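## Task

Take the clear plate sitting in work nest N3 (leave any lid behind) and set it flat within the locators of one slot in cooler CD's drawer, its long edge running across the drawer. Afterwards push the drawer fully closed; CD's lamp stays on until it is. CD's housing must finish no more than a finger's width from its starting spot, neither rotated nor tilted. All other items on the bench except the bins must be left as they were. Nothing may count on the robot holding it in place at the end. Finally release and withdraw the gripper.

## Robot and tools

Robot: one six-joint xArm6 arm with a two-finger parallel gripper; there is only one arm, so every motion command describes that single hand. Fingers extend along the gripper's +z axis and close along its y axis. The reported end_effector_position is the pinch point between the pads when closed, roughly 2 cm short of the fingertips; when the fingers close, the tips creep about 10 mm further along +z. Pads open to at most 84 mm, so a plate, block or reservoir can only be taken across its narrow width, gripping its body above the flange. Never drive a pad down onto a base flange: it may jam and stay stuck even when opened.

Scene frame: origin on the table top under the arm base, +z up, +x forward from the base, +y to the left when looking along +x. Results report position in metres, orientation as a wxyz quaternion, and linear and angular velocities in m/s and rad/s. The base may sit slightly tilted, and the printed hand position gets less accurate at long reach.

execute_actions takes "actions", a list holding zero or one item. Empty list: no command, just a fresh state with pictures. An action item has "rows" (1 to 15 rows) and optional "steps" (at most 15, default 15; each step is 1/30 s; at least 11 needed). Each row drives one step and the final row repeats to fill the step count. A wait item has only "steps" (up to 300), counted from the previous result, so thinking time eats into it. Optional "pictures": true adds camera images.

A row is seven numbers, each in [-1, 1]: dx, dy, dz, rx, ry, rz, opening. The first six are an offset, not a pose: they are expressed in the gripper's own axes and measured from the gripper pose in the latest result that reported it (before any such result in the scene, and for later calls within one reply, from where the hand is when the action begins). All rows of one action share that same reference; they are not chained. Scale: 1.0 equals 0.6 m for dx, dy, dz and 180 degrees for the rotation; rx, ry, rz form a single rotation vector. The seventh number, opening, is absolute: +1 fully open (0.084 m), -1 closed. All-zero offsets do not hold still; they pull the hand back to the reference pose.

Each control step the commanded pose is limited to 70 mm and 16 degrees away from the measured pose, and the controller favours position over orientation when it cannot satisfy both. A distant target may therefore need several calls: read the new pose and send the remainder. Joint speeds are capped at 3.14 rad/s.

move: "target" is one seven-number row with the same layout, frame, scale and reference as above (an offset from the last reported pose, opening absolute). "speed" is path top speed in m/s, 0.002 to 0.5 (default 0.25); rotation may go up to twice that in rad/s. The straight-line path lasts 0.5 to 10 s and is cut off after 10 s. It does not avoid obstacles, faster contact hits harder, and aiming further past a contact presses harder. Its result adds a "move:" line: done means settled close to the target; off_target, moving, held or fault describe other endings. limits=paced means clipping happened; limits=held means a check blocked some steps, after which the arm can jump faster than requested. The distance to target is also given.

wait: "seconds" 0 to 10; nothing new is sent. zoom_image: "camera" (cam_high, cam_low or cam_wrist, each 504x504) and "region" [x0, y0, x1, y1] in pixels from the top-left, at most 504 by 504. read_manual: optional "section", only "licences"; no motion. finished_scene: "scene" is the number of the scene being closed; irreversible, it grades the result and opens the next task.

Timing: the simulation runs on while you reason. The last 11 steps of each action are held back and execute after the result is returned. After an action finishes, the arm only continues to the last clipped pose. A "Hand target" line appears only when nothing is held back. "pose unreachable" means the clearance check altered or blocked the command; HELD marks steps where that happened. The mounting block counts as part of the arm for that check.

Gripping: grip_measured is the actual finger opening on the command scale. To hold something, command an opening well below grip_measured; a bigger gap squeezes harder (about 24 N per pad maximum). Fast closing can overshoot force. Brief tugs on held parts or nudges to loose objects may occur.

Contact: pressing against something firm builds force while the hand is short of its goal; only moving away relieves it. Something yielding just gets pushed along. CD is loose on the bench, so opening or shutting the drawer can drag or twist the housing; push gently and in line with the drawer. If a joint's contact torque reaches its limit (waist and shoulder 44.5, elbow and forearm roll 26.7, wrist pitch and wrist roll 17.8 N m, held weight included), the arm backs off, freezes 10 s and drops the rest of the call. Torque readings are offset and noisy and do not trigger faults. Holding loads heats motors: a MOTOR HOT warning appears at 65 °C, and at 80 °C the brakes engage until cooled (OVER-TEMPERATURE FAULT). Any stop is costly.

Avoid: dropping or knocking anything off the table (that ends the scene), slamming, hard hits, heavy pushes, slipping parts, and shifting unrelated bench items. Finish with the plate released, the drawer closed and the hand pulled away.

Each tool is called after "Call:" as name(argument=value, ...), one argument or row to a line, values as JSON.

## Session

Call:
execute_actions(
  actions=[],
)

Scene clock: 0.00 s of 7200.00 s.
end_effector_position=(+0.4038, +0.3443, +0.2945) grip_measured=+1.00 end_effector_quat_wxyz=(-0.264, +0.834, +0.484, -0.014) end_effector_velocity=(+0.000, -0.000, -0.001) end_effector_angular_velocity=(-0.000, +0.002, -0.001)
Joint positions: [ 0.478  0.247 -1.308  0.575  1.178 -0.807  0.084]
Joint velocities: [-0.001  0.002  0.     0.001  0.    -0.    -0.   ]
Joint torques (N m, as the arm reports them, + toward a larger angle): no reading
Motor temperatures (°C, as the motors report them): [34 32 41 36 40 34]
Hand target: +0.404, +0.344, +0.295; -0.264, +0.834, +0.484, -0.014

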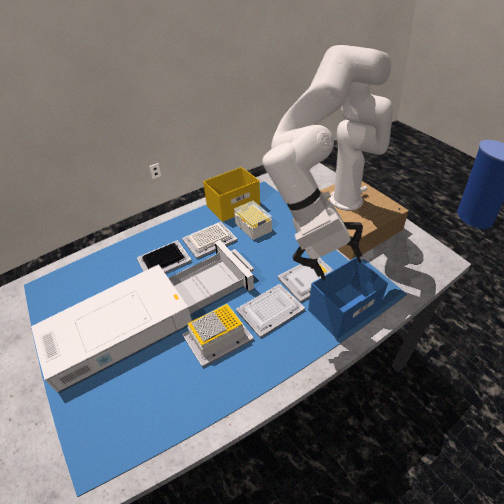

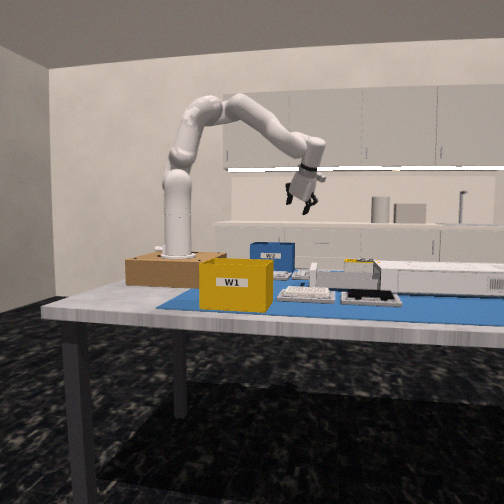

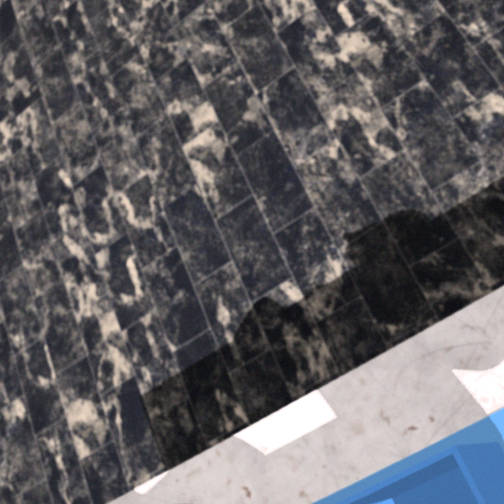

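Call:
zoom_image(
  camera="cam_high",
  region=[130, 210, 340, 380],
)

Call:
zoom_image(
  camera="cam_low",
  region=[260, 240, 420, 315],
)

Region (130, 210, 340, 380) of cam_high's 504x504 image, scaled by 2.400, with more detail than that image has; it fills the top 408 rows of this view, and the rest is white.

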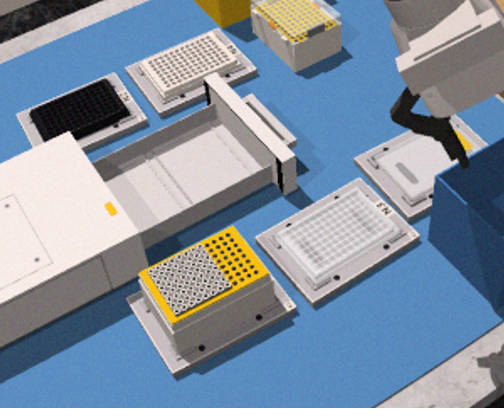

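Region (260, 240, 420, 315) of cam_low's 504x504 image, scaled by 3.150, with more detail than that image has; it fills the top 236 rows of this view, and the rest is white.

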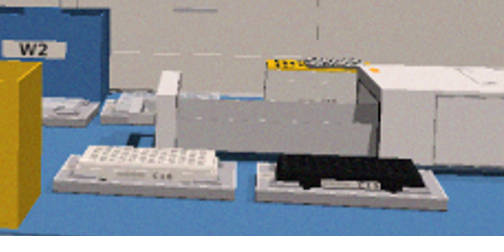

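Call:
move(
  target=[-0.193,0.251,-0.0405,-0.178,0.0094,0.3265,1],
  speed=0.3,
)

Scene clock: 4.47 s of 7200.00 s.
end_effector_position=(+0.4703, +0.1806, +0.2206) grip_measured=+1.00 end_effector_quat_wxyz=(-0.000, +1.000, -0.001, +0.001) end_effector_velocity=(-0.000, -0.000, -0.001) end_effector_angular_velocity=(-0.003, +0.002, -0.004)
Joint positions: [ 0.35   0.216 -1.109 -0.01   0.895  0.379  0.084]
Joint velocities: [ 0.     0.002 -0.    -0.002  0.001  0.006 -0.   ]
Joint torques (N m, as the arm reports them, + toward a larger angle): [  1.46 -36.28 -11.76  -0.78  -1.57  -0.22]
Motor temperatures (°C, as the motors report them): [34 32 41 36 40 34]
Hand target: +0.470, +0.180, +0.220; +0.000, +1.000, -0.001, +0.001
Off the commanded pose: 0.001 m, 0 deg.
Kept back: nothing.
move: done

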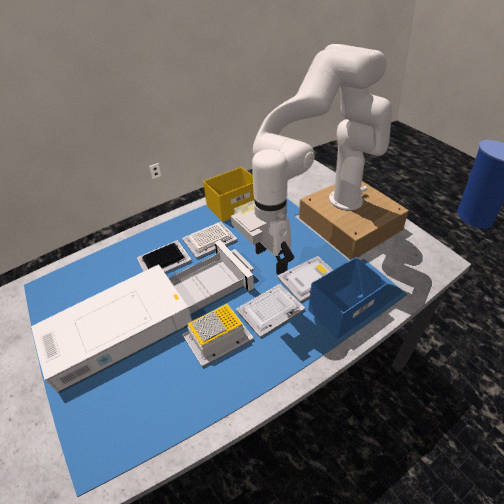

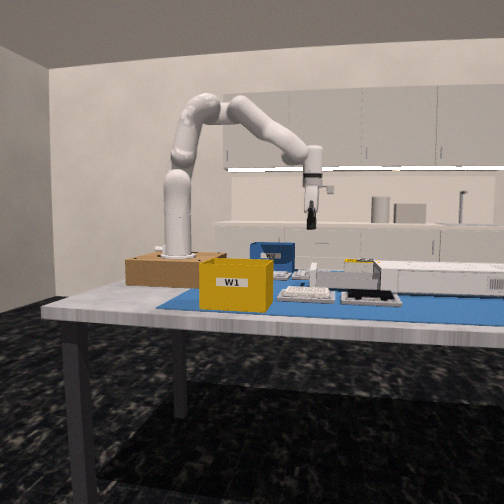

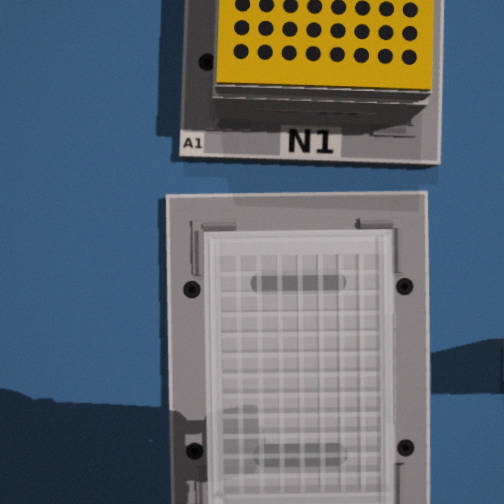

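Call:
move(
  target=[0.022,-0.0157,0.2177,0,0,-0.0057,1],
  speed=0.25,
)

Call:
zoom_image(
  camera="cam_wrist",
  region=[150, 200, 504, 504],
)

Scene clock: 6.70 s of 7200.00 s.
end_effector_position=(+0.4844, +0.1897, +0.0907) grip_measured=+1.00 end_effector_quat_wxyz=(-0.000, +1.000, +0.008, +0.002) end_effector_velocity=(-0.006, -0.003, -0.007) end_effector_angular_velocity=(-0.007, +0.016, +0.001)
Joint positions: [ 0.354  0.516 -1.116 -0.015  0.6    0.373  0.084]
Joint velocities: [-0.001  0.009  0.007 -0.001  0.001 -0.001 -0.   ]
Joint torques (N m, as the arm reports them, + toward a larger angle): [  1.68 -40.53 -10.41  -0.38  -1.96  -0.04]
Motor temperatures (°C, as the motors report them): [34 32 42 36 40 34]
Hand target: +0.484, +0.190, +0.090; +0.000, +1.000, +0.008, +0.001
Off the commanded pose: 0.001 m, 0 deg.
Kept back: nothing.
move: done

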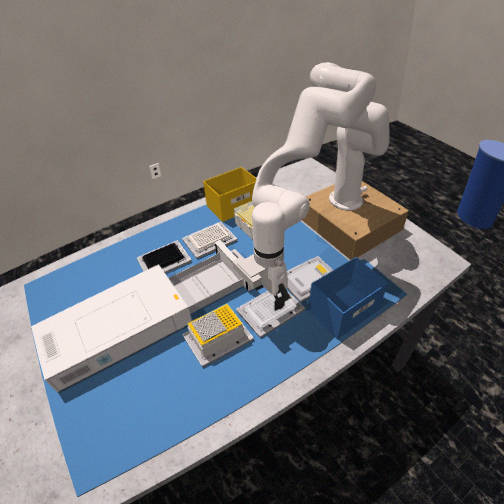

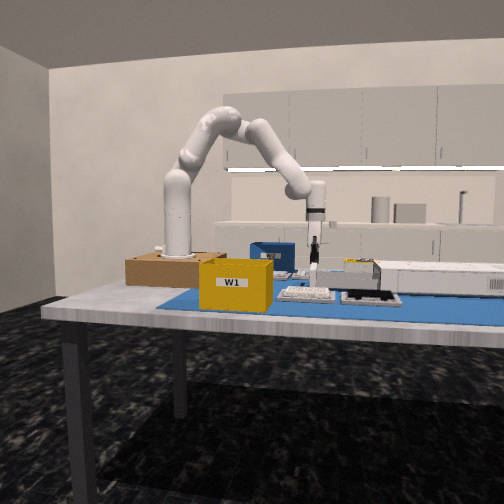

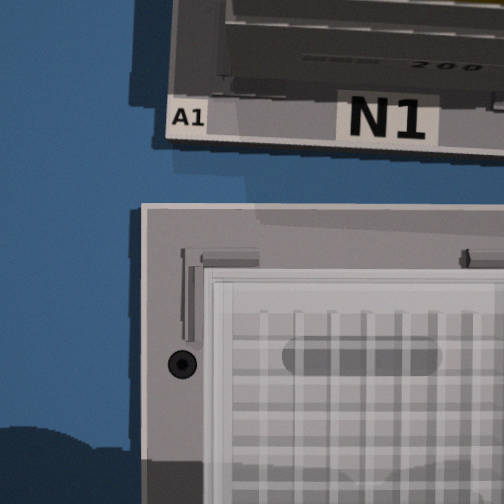

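Region (150, 200, 504, 504) of cam_wrist's 504x504 image, scaled by 1.424, with more detail than that image has; it fills the top 433 rows of this view, and the rest is white.

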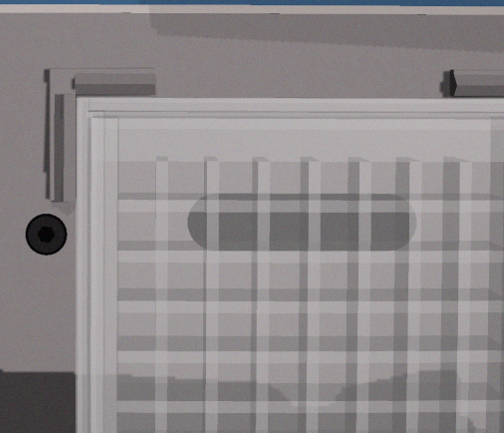

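Call:
move(
  target=[0,-0.0053,0.038,0,0,0,1],
  speed=0.08,
)

Call:
zoom_image(
  camera="cam_wrist",
  region=[150, 220, 400, 400],
)

Call:
zoom_image(
  camera="cam_high",
  region=[220, 250, 330, 350],
)

Scene clock: 8.27 s of 7200.00 s.
end_effector_position=(+0.4847, +0.1929, +0.0681) grip_measured=+1.00 end_effector_quat_wxyz=(-0.000, +1.000, +0.008, +0.002) end_effector_velocity=(+0.001, +0.001, +0.001) end_effector_angular_velocity=(+0.001, -0.003, -0.002)
Joint positions: [ 0.359  0.574 -1.128 -0.016  0.554  0.379  0.084]
Joint velocities: [-0.     0.001 -0.002  0.    -0.002  0.001  0.   ]
Joint torques (N m, as the arm reports them, + toward a larger angle): [  1.34 -41.56  -9.87  -0.42  -1.46  -0.16]
Motor temperatures (°C, as the motors report them): [34 32 42 36 40 34]
Hand target: +0.484, +0.193, +0.068; -0.000, +1.000, +0.008, +0.002
Off the commanded pose: 0.000 m, 0 deg.
Kept back: nothing.
move: done

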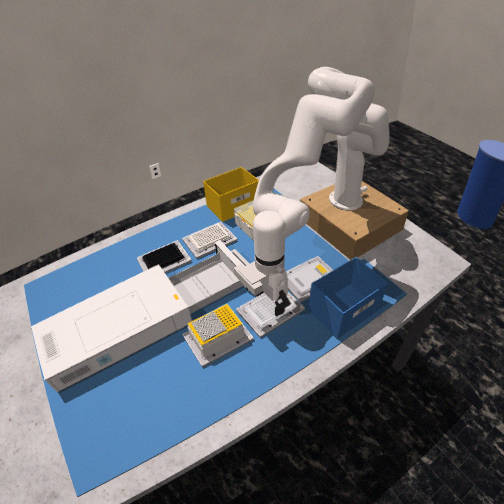

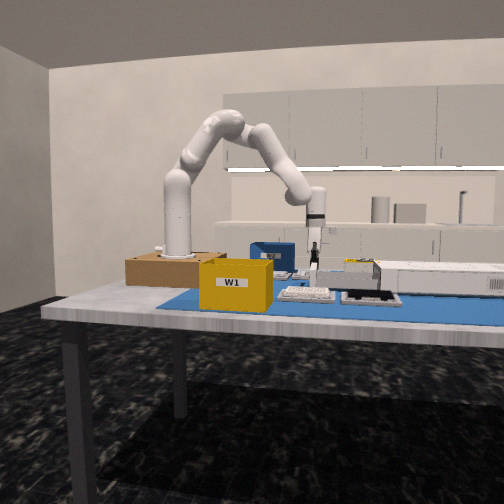

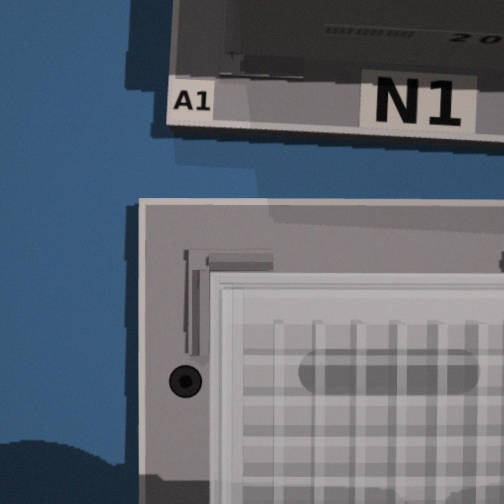

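Region (150, 220, 400, 400) of cam_wrist's 504x504 image, scaled by 2.016, with more detail than that image has; it fills the top 363 rows of this view, and the rest is white.

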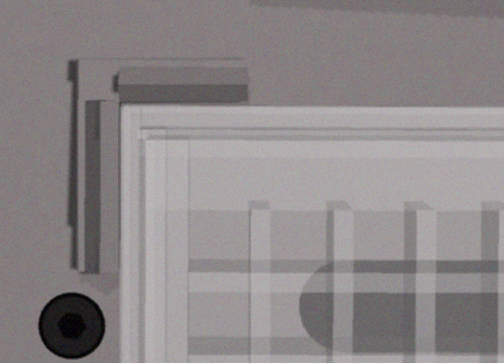

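Region (220, 250, 330, 350) of cam_high's 504x504 image, scaled by 4.582, with more detail than that image has; it fills the top 458 rows of this view, and the rest is white.

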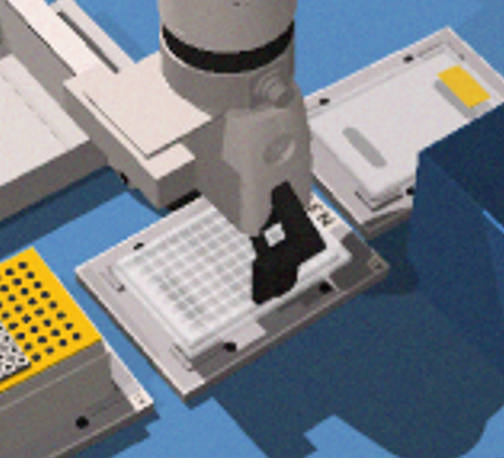

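Call:
move(
  target=[0,0,0.022,0,0,0,1],
  speed=0.04,
)

Call:
zoom_image(
  camera="cam_wrist",
  region=[150, 220, 504, 400],
)

Call:
zoom_image(
  camera="cam_high",
  region=[230, 260, 320, 340],
)

Scene clock: 10.00 s of 7200.00 s.
end_effector_position=(+0.4848, +0.1929, +0.0550) grip_measured=+1.00 end_effector_quat_wxyz=(-0.000, +1.000, +0.008, +0.002) end_effector_velocity=(+0.002, +0.001, +0.002) end_effector_angular_velocity=(+0.003, -0.007, -0.001)
Joint positions: [ 0.359  0.606 -1.134 -0.017  0.527  0.38   0.084]
Joint velocities: [ 0.001 -0.001 -0.004  0.001 -0.002  0.     0.   ]
Joint torques (N m, as the arm reports them, + toward a larger angle): [  2.1  -41.39  -9.05  -0.17  -1.75  -0.25]
Motor temperatures (°C, as the motors report them): [34 32 42 36 40 34]
Hand target: +0.485, +0.193, +0.055; -0.000, +1.000, +0.008, +0.002
Off the commanded pose: 0.000 m, 0 deg.
Kept back: nothing.
move: done

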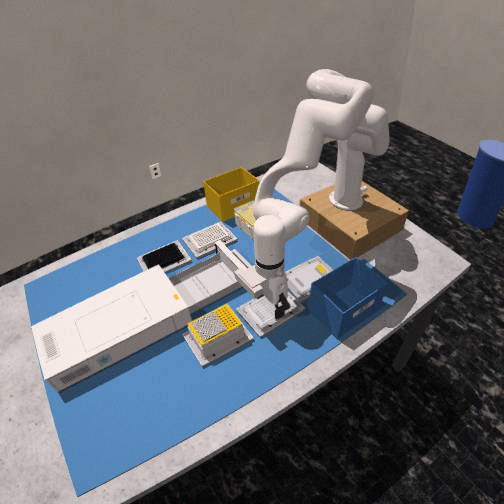

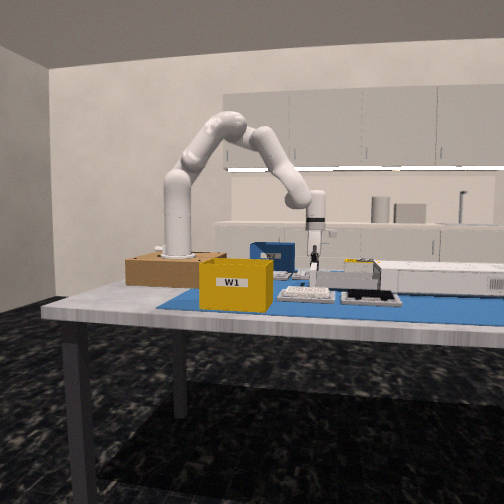

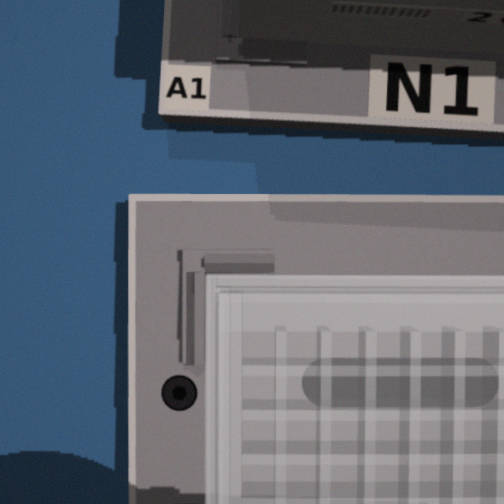

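Region (150, 220, 504, 400) of cam_wrist's 504x504 image, scaled by 1.424, with more detail than that image has; it fills the top 256 rows of this view, and the rest is white.

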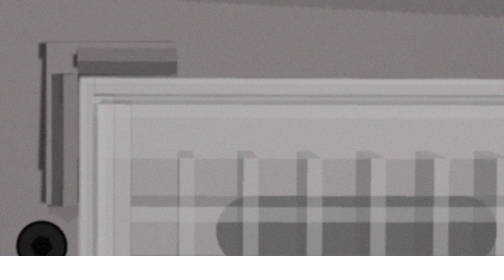

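Region (230, 260, 320, 340) of cam_high's 504x504 image, scaled by 5.600, with more detail than that image has.

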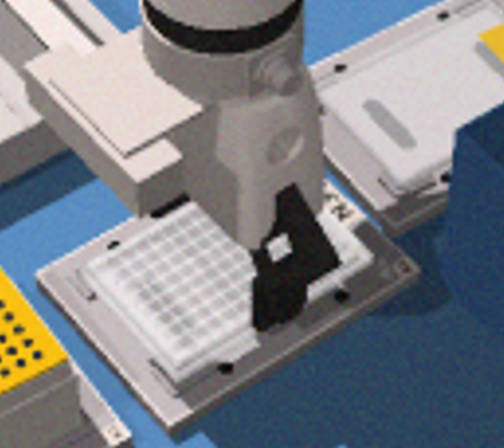

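Call:
execute_actions(
  actions=[
    {"rows":[[0,0,0.002,0,0,0,1],[0,0,0.002,0,0,0,0.95],[0,0,0.002,0,0,0,0.9],[0,0,0.002,0,0,0,0.85],[0,0,0.002,0,0,0,0.8],[0,0,0.002,0,0,0,0.75],[0,0,0.002,0,0,0,0.7],[0,0,0.002,0,0,0,0.6],[0,0,0.002,0,0,0,0.5],[0,0,0.002,0,0,0,0.4],[0,0,0.002,0,0,0,0.3]],"steps":15},
  ],
)

Call:
move(
  target=[0,0,-0.04,0,0,0,0.3],
  speed=0.05,
)

Call:
zoom_image(
  camera="cam_high",
  region=[220, 250, 330, 350],
)

Scene clock: 10.67 s of 7200.00 s.
end_effector_position=(+0.4849, +0.1929, +0.0542) grip_measured=+0.90 end_effector_quat_wxyz=(-0.000, +1.000, +0.008, +0.002) end_effector_velocity=(-0.001, -0.000, -0.007) end_effector_angular_velocity=(+0.001, +0.000, -0.000)
Joint positions: [ 0.359  0.609 -1.134 -0.017  0.525  0.38   0.081]
Joint velocities: [-0.     0.014  0.     0.001 -0.015 -0.    -0.037]
Joint torques (N m, as the arm reports them, + toward a larger angle): [  0.43 -41.97 -10.01  -0.25  -1.46   0.18]
Motor temperatures (°C, as the motors report them): [34 32 42 36 40 34]
Steps of this call (steps 1 to 16: nothing new was sent; steps 17 to 20: the first 4 steps of this action). Readings (end_effector_position):
17: (+0.4847, +0.1929, +0.0549)
18: (+0.4849, +0.1929, +0.0548)
20: the state above

Scene clock: 11.80 s of 7200.00 s.
end_effector_position=(+0.4848, +0.1930, +0.0780) grip_measured=+0.88 end_effector_quat_wxyz=(-0.000, +1.000, +0.008, +0.002) end_effector_velocity=(-0.003, -0.001, -0.002) end_effector_angular_velocity=(-0.003, +0.008, -0.001)
Joint positions: [ 0.359  0.55  -1.125 -0.016  0.574  0.379  0.08 ]
Joint velocities: [ 0.001  0.002  0.004  0.001  0.003  0.001 -0.   ]
Joint torques (N m, as the arm reports them, + toward a larger angle): [  0.7  -42.61 -10.07  -0.47  -1.52  -0.45]
Motor temperatures (°C, as the motors report them): [34 32 42 36 40 34]
Hand target: +0.485, +0.193, +0.078; -0.000, +1.000, +0.008, +0.003
Off your previous action's commanded pose: 0.001 m, 0 deg at its last step (step 11 of this call).
Off the commanded pose: 0.000 m, 0 deg.
Kept back: nothing.
move: done

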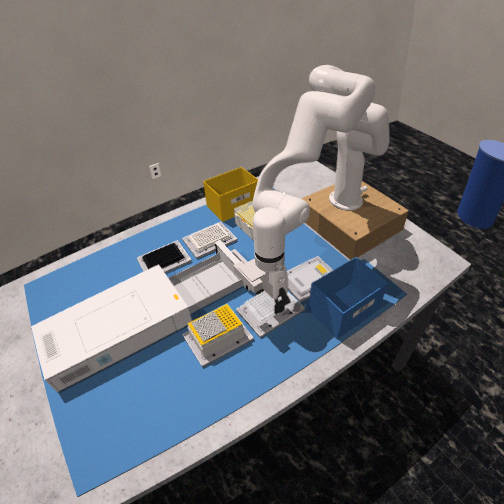

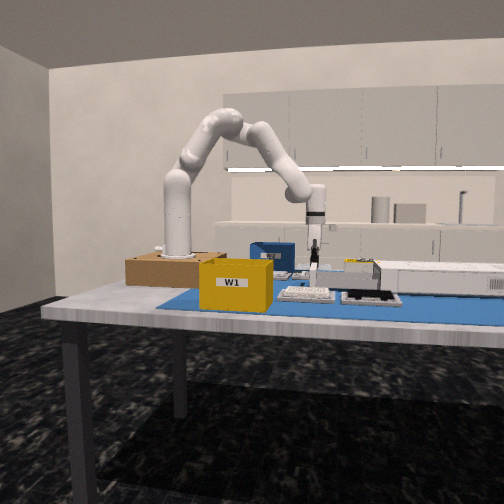

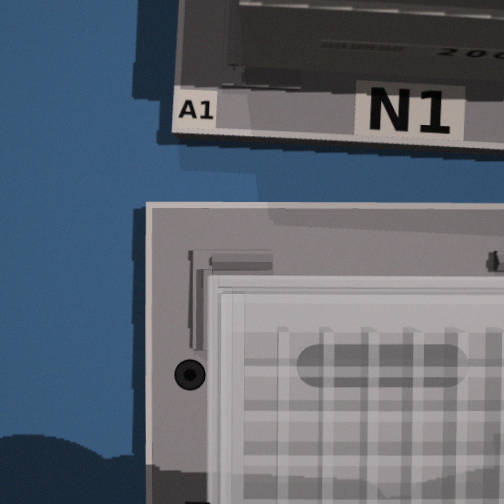

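Region (220, 250, 330, 350) of cam_high's 504x504 image, scaled by 4.582, with more detail than that image has; it fills the top 458 rows of this view, and the rest is white.

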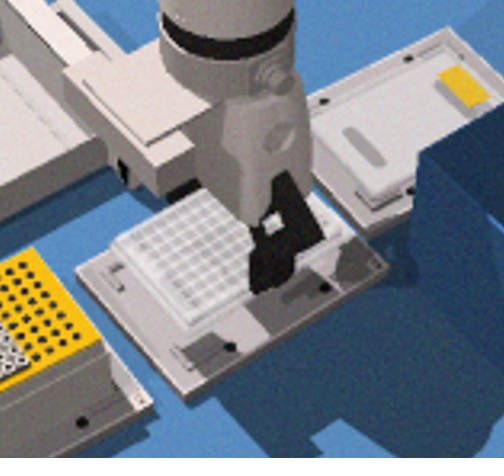

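Call:
move(
  target=[0,0,-0.15,0,0,-0.494,0.3],
  speed=0.3,
)

Scene clock: 15.67 s of 7200.00 s.
end_effector_position=(+0.4841, +0.1932, +0.1679) grip_measured=+0.88 end_effector_quat_wxyz=(+0.001, +0.708, +0.706, +0.002) end_effector_velocity=(+0.000, +0.000, +0.001) end_effector_angular_velocity=(-0.000, -0.001, +0.008)
Joint positions: [ 0.362  0.356 -1.137 -0.011  0.78  -1.176  0.08 ]
Joint velocities: [ 0.    -0.    -0.001 -0.001  0.001 -0.007  0.   ]
Joint torques (N m, as the arm reports them, + toward a larger angle): [  1.5  -38.97 -11.6   -0.43  -1.55  -0.17]
Motor temperatures (°C, as the motors report them): [34 32 42 36 40 34]
Hand target: +0.484, +0.193, +0.168; +0.001, +0.708, +0.706, +0.002
Off the commanded pose: 0.000 m, 0 deg.
Kept back: nothing.
move: done

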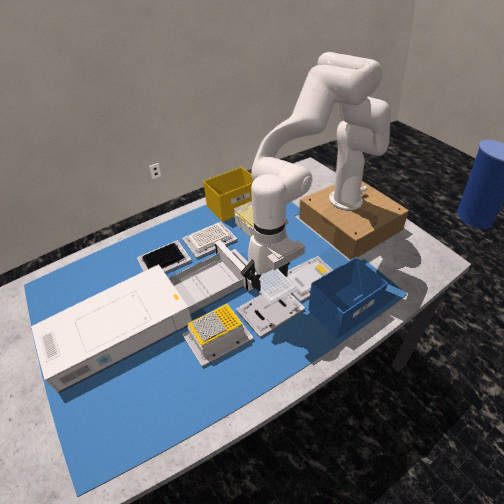

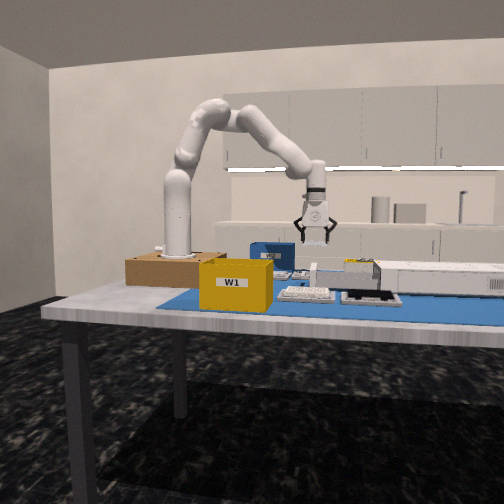

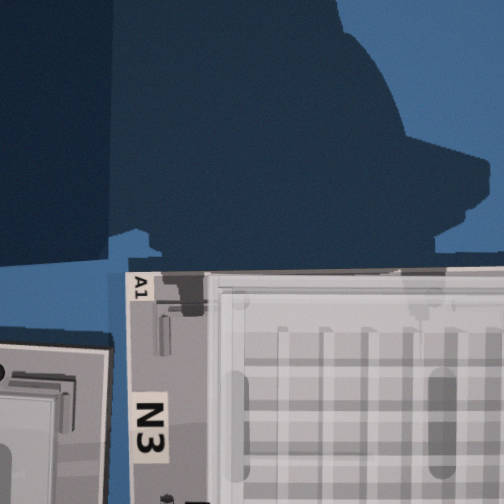

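Call:
move(
  target=[-0.33,0.145,0,0,0,0,0.3],
  speed=0.25,
)

Call:
zoom_image(
  camera="cam_wrist",
  region=[100, 200, 504, 350],
)

Scene clock: 17.50 s of 7200.00 s.
end_effector_position=(+0.5715, -0.0040, +0.1687) grip_measured=+0.88 end_effector_quat_wxyz=(+0.002, +0.708, +0.706, +0.002) end_effector_velocity=(+0.002, -0.003, +0.002) end_effector_angular_velocity=(-0.000, -0.003, -0.001)
Joint positions: [-0.025  0.5   -1.366 -0.01   0.862 -1.566  0.08 ]
Joint velocities: [-0.005  0.001 -0.006 -0.001  0.002 -0.003  0.   ]
Joint torques (N m, as the arm reports them, + toward a larger angle): [  1.65 -42.88 -11.67  -0.2   -1.41   0.12]
Motor temperatures (°C, as the motors report them): [34 32 42 36 40 34]
Hand target: +0.572, -0.005, +0.169; +0.002, +0.708, +0.706, +0.002
Off the commanded pose: 0.002 m, 0 deg.
Kept back: nothing.
move: done

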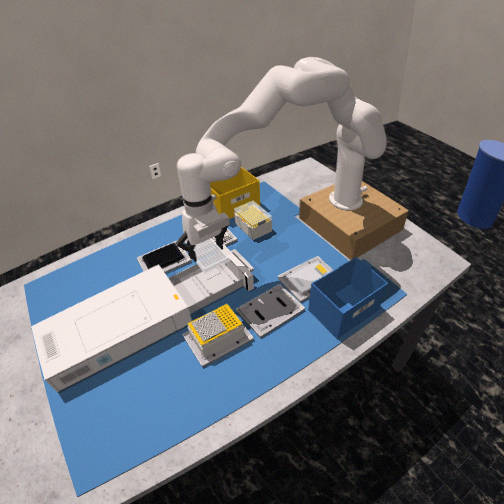

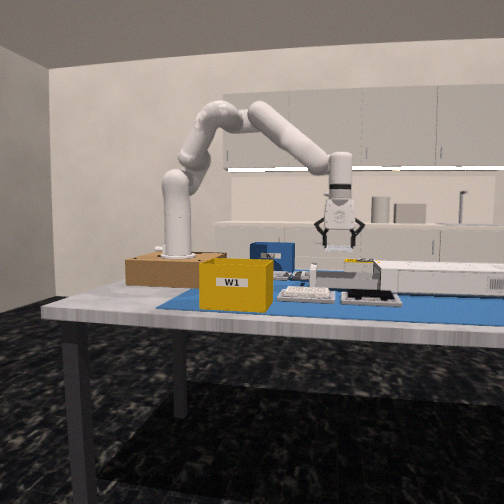

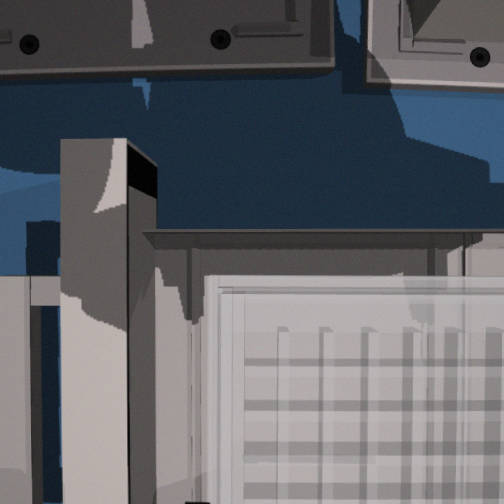

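Region (100, 200, 504, 350) of cam_wrist's 504x504 image, scaled by 1.248, with more detail than that image has; it fills the top 187 rows of this view, and the rest is white.

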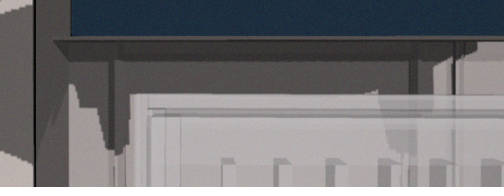

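Call:
move(
  target=[0.0098,-0.0172,0.081,0,0,-0.003,0.3],
  speed=0.12,
)

Call:
zoom_image(
  camera="cam_wrist",
  region=[150, 200, 504, 330],
)

Scene clock: 19.97 s of 7200.00 s.
end_effector_position=(+0.5619, +0.0016, +0.1206) grip_measured=+0.88 end_effector_quat_wxyz=(+0.002, +0.705, +0.709, +0.002) end_effector_velocity=(-0.004, -0.000, -0.005) end_effector_angular_velocity=(-0.001, +0.012, +0.001)
Joint positions: [-0.016  0.557 -1.299 -0.012  0.736 -1.563  0.08 ]
Joint velocities: [-0.001  0.005  0.007 -0.002  0.001  0.    -0.   ]
Joint torques (N m, as the arm reports them, + toward a larger angle): [  2.12 -43.5  -11.16   0.66  -1.65  -0.2 ]
Motor temperatures (°C, as the motors report them): [34 33 42 36 40 34]
Hand target: +0.561, +0.002, +0.120; +0.002, +0.705, +0.710, +0.002
Off the commanded pose: 0.001 m, 0 deg.
Kept back: nothing.
move: done

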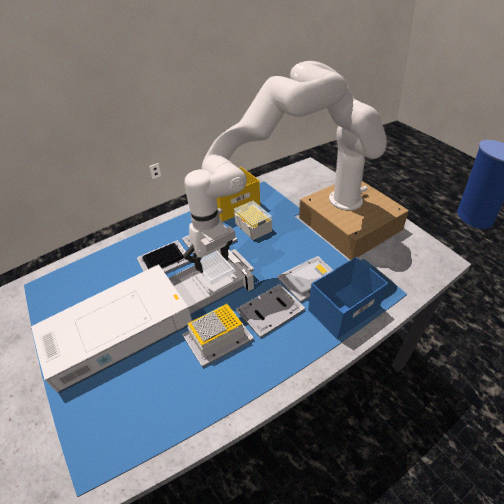

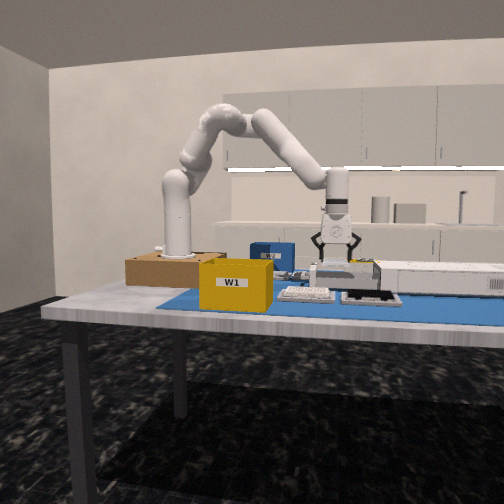

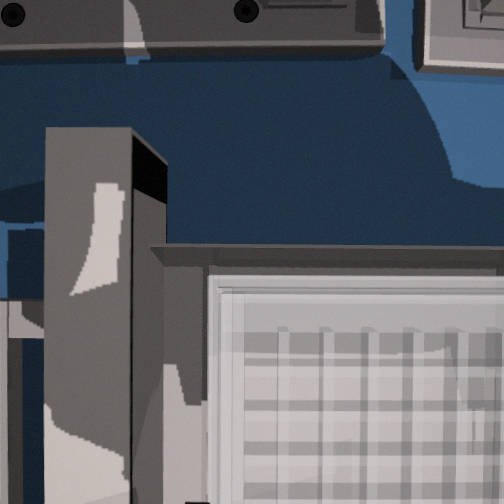

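Region (150, 200, 504, 330) of cam_wrist's 504x504 image, scaled by 1.424, with more detail than that image has; it fills the top 185 rows of this view, and the rest is white.

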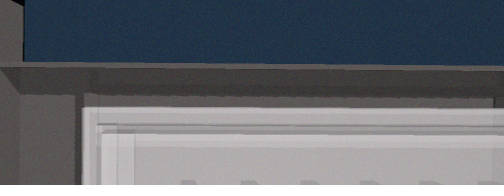

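Call:
move(
  target=[0.001,-0.0022,0.076,0,0,0,0.3],
  speed=0.06,
)

Call:
zoom_image(
  camera="cam_wrist",
  region=[150, 200, 504, 400],
)

Scene clock: 21.90 s of 7200.00 s.
end_effector_position=(+0.5611, +0.0020, +0.0753) grip_measured=+0.88 end_effector_quat_wxyz=(+0.002, +0.705, +0.709, +0.003) end_effector_velocity=(+0.004, +0.000, +0.004) end_effector_angular_velocity=(-0.000, -0.011, +0.000)
Joint positions: [-0.016  0.651 -1.299 -0.013  0.642 -1.561  0.08 ]
Joint velocities: [ 0.    -0.003 -0.005 -0.001 -0.003  0.001 -0.   ]
Joint torques (N m, as the arm reports them, + toward a larger angle): [  1.48 -44.13 -10.72   0.09  -1.75  -0.06]
Motor temperatures (°C, as the motors report them): [34 33 43 36 40 34]
Hand target: +0.561, +0.002, +0.075; +0.002, +0.705, +0.709, +0.002
Off the commanded pose: 0.000 m, 0 deg.
Kept back: nothing.
move: done

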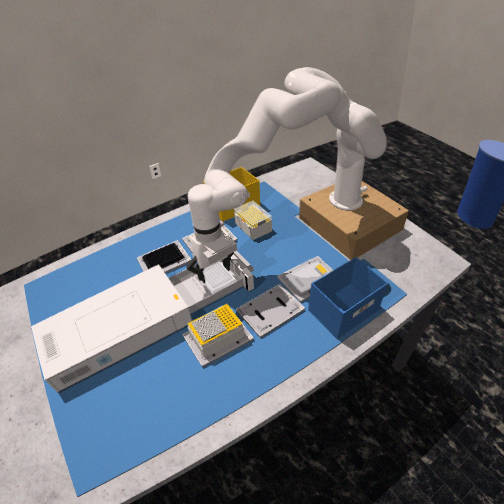

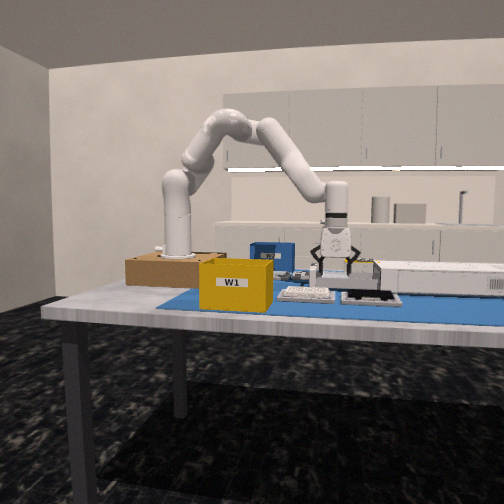

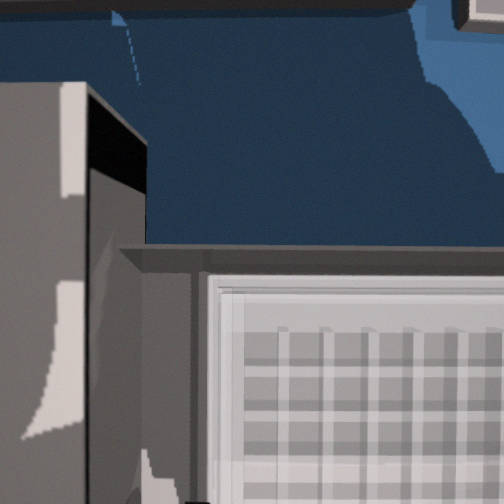

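Region (150, 200, 504, 400) of cam_wrist's 504x504 image, scaled by 1.424, with more detail than that image has; it fills the top 285 rows of this view, and the rest is white.

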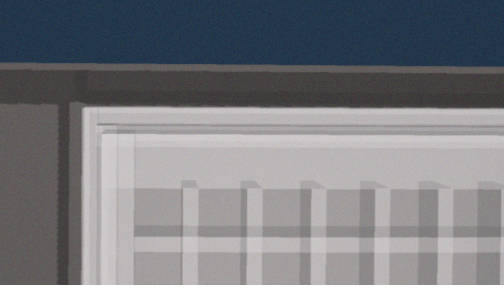

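Call:
move(
  target=[0,-0.0027,0.02,0,0,0,0.3],
  speed=0.03,
)

Call:
zoom_image(
  camera="cam_wrist",
  region=[150, 230, 350, 330],
)

Scene clock: 25.57 s of 7200.00 s.
end_effector_position=(+0.5596, +0.0019, +0.0634) grip_measured=+0.88 end_effector_quat_wxyz=(+0.003, +0.705, +0.709, +0.003) end_effector_velocity=(+0.003, -0.000, +0.002) end_effector_angular_velocity=(+0.000, -0.007, -0.000)
Joint positions: [-0.016  0.674 -1.296 -0.014  0.616 -1.561  0.08 ]
Joint velocities: [-0.001 -0.001 -0.004  0.001 -0.003 -0.001  0.   ]
Joint torques (N m, as the arm reports them, + toward a larger angle): [  1.4  -44.48 -10.33   0.27  -1.5   -0.29]
Motor temperatures (°C, as the motors report them): [34 33 43 36 40 34]
Hand target: +0.560, +0.002, +0.063; +0.003, +0.705, +0.709, +0.003
Off the commanded pose: 0.000 m, 0 deg.
Kept back: nothing.
move: done

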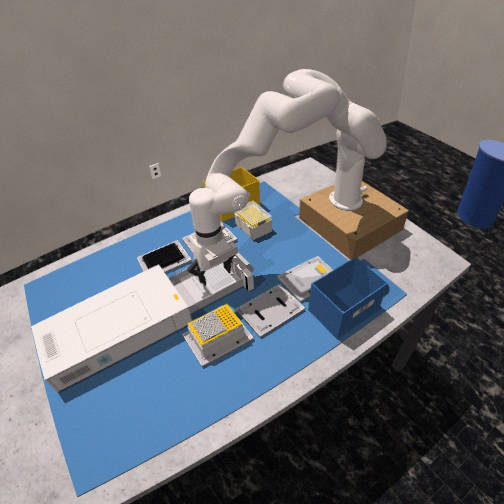

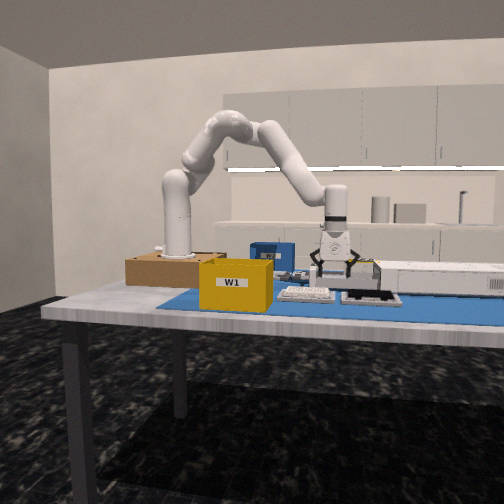

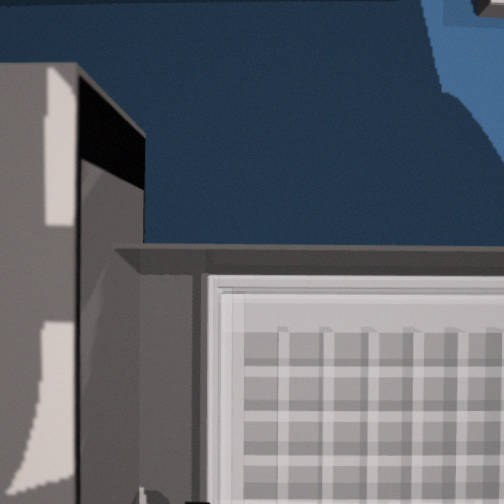

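Region (150, 230, 350, 330) of cam_wrist's 504x504 image, scaled by 2.520, with more detail than that image has.

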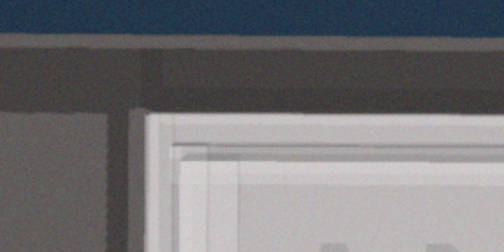

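Call:
move(
  target=[0,-0.0012,0.009,0,0,0,0.3],
  speed=0.012,
)

Call:
zoom_image(
  camera="cam_wrist",
  region=[150, 230, 350, 330],
)

Scene clock: 27.37 s of 7200.00 s.
end_effector_position=(+0.5594, +0.0019, +0.0584) grip_measured=+0.88 end_effector_quat_wxyz=(+0.003, +0.705, +0.709, +0.003) end_effector_velocity=(-0.000, +0.000, -0.000) end_effector_angular_velocity=(+0.001, +0.000, -0.003)
Joint positions: [-0.017  0.684 -1.296 -0.014  0.604 -1.561  0.08 ]
Joint velocities: [-0.     0.001  0.     0.002 -0.001  0.001  0.   ]
Joint torques (N m, as the arm reports them, + toward a larger angle): [  1.19 -43.67  -9.91  -0.63  -1.47  -0.21]
Motor temperatures (°C, as the motors report them): [34 33 43 36 40 34]
Hand target: +0.559, +0.002, +0.058; +0.003, +0.705, +0.709, +0.003
Off the commanded pose: 0.001 m, 0 deg.
Kept back: nothing.
move: done

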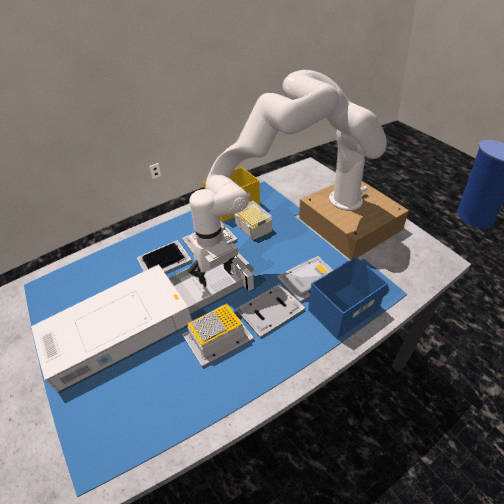

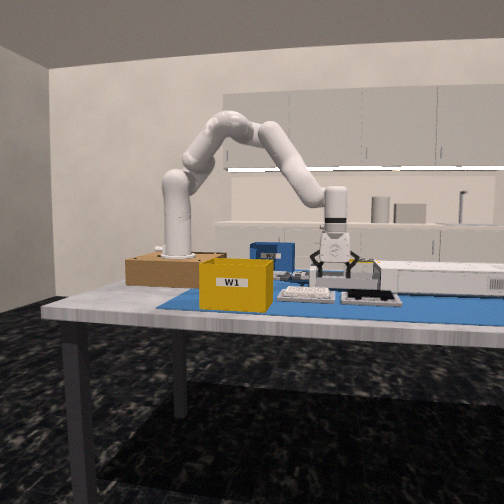

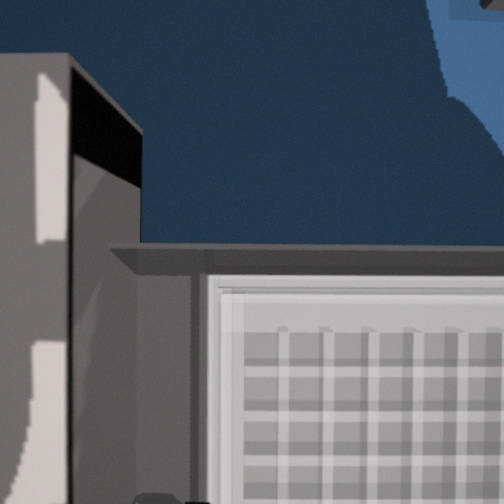

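Region (150, 230, 350, 330) of cam_wrist's 504x504 image, scaled by 2.520, with more detail than that image has.

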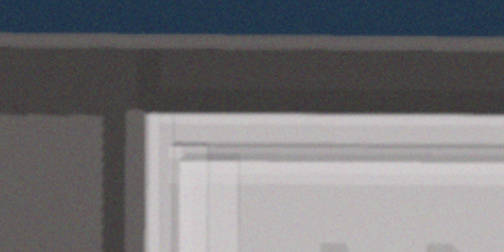

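Call:
move(
  target=[0,-0.002,-0.001,0,0,0,0.3],
  speed=0.005,
)

Call:
zoom_image(
  camera="cam_wrist",
  region=[150, 230, 350, 330],
)

Scene clock: 28.63 s of 7200.00 s.
end_effector_position=(+0.5580, +0.0019, +0.0588) grip_measured=+0.88 end_effector_quat_wxyz=(+0.003, +0.705, +0.709, +0.003) end_effector_velocity=(+0.001, +0.000, +0.001) end_effector_angular_velocity=(+0.000, -0.002, -0.001)
Joint positions: [-0.017  0.68  -1.29  -0.014  0.603 -1.561  0.08 ]
Joint velocities: [ 0.    -0.002  0.     0.001 -0.     0.001  0.   ]
Joint torques (N m, as the arm reports them, + toward a larger angle): [  0.72 -44.81 -10.48  -0.7   -1.68  -0.11]
Motor temperatures (°C, as the motors report them): [34 33 43 36 40 34]
Hand target: +0.558, +0.002, +0.059; +0.003, +0.705, +0.709, +0.003
Off the commanded pose: 0.000 m, 0 deg.
Kept back: nothing.
move: done

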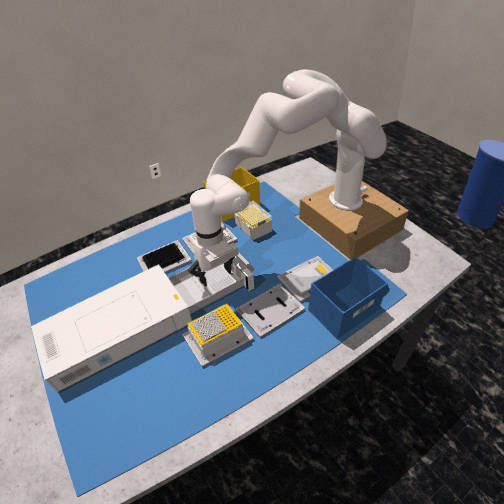

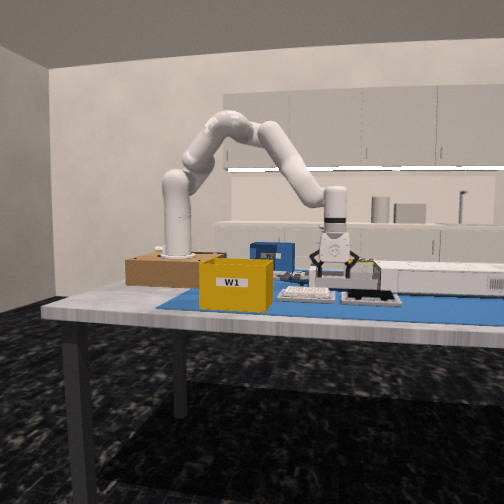

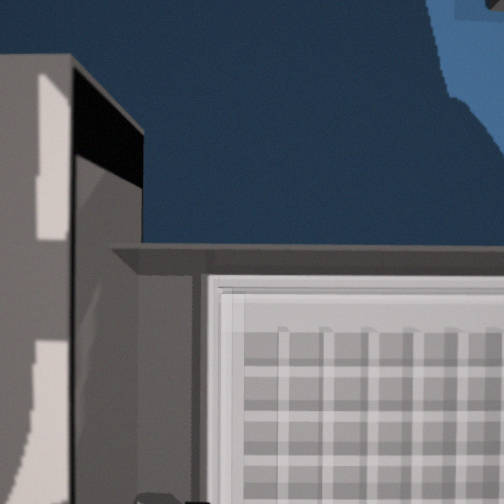

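Region (150, 230, 350, 330) of cam_wrist's 504x504 image, scaled by 2.520, with more detail than that image has.

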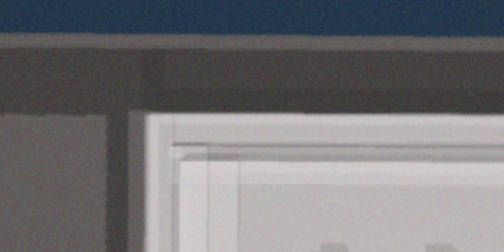

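Call:
move(
  target=[0,0,0.0065,0,0,0,0.3],
  speed=0.006,
)

Call:
zoom_image(
  camera="cam_wrist",
  region=[150, 230, 350, 330],
)

Scene clock: 30.47 s of 7200.00 s.
end_effector_position=(+0.5590, +0.0018, +0.0561) grip_measured=+0.88 end_effector_quat_wxyz=(+0.004, +0.705, +0.709, +0.004) end_effector_velocity=(+0.000, -0.001, -0.000) end_effector_angular_velocity=(+0.000, -0.001, -0.001)
Joint positions: [-0.017  0.688 -1.293 -0.015  0.595 -1.56   0.08 ]
Joint velocities: [-0.001  0.001  0.     0.    -0.002 -0.     0.   ]
Joint torques (N m, as the arm reports them, + toward a larger angle): [  1.45 -34.75  -7.84  -0.27  -1.25   0.21]
Motor temperatures (°C, as the motors report them): [34 33 43 36 40 34]
Hand target: +0.558, +0.002, +0.055; +0.003, +0.705, +0.709, +0.003
Off the commanded pose: 0.002 m, 0 deg.
Kept back: nothing.
move: done

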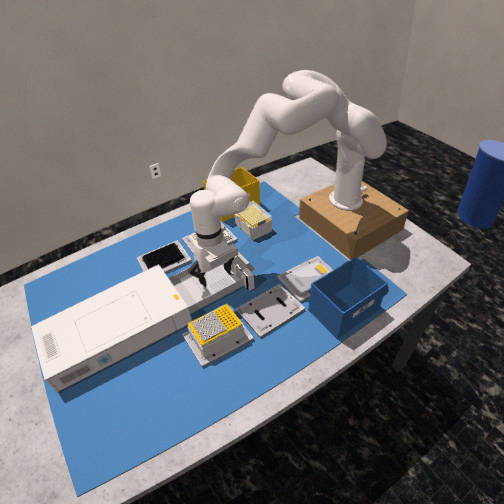

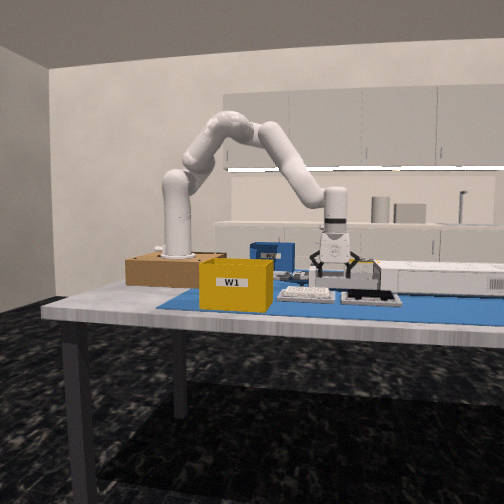

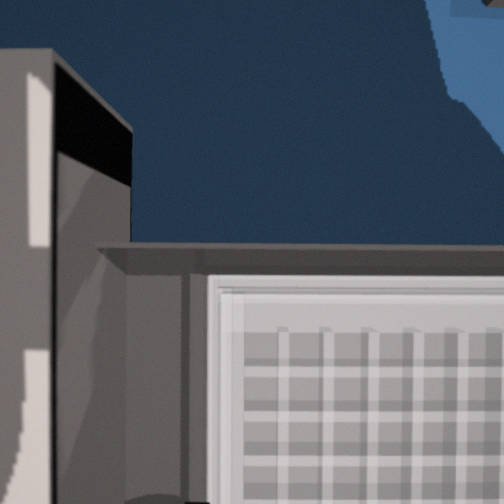

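Region (150, 230, 350, 330) of cam_wrist's 504x504 image, scaled by 2.520, with more detail than that image has.

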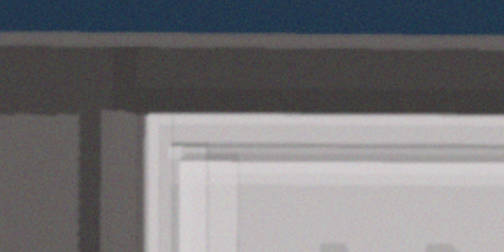

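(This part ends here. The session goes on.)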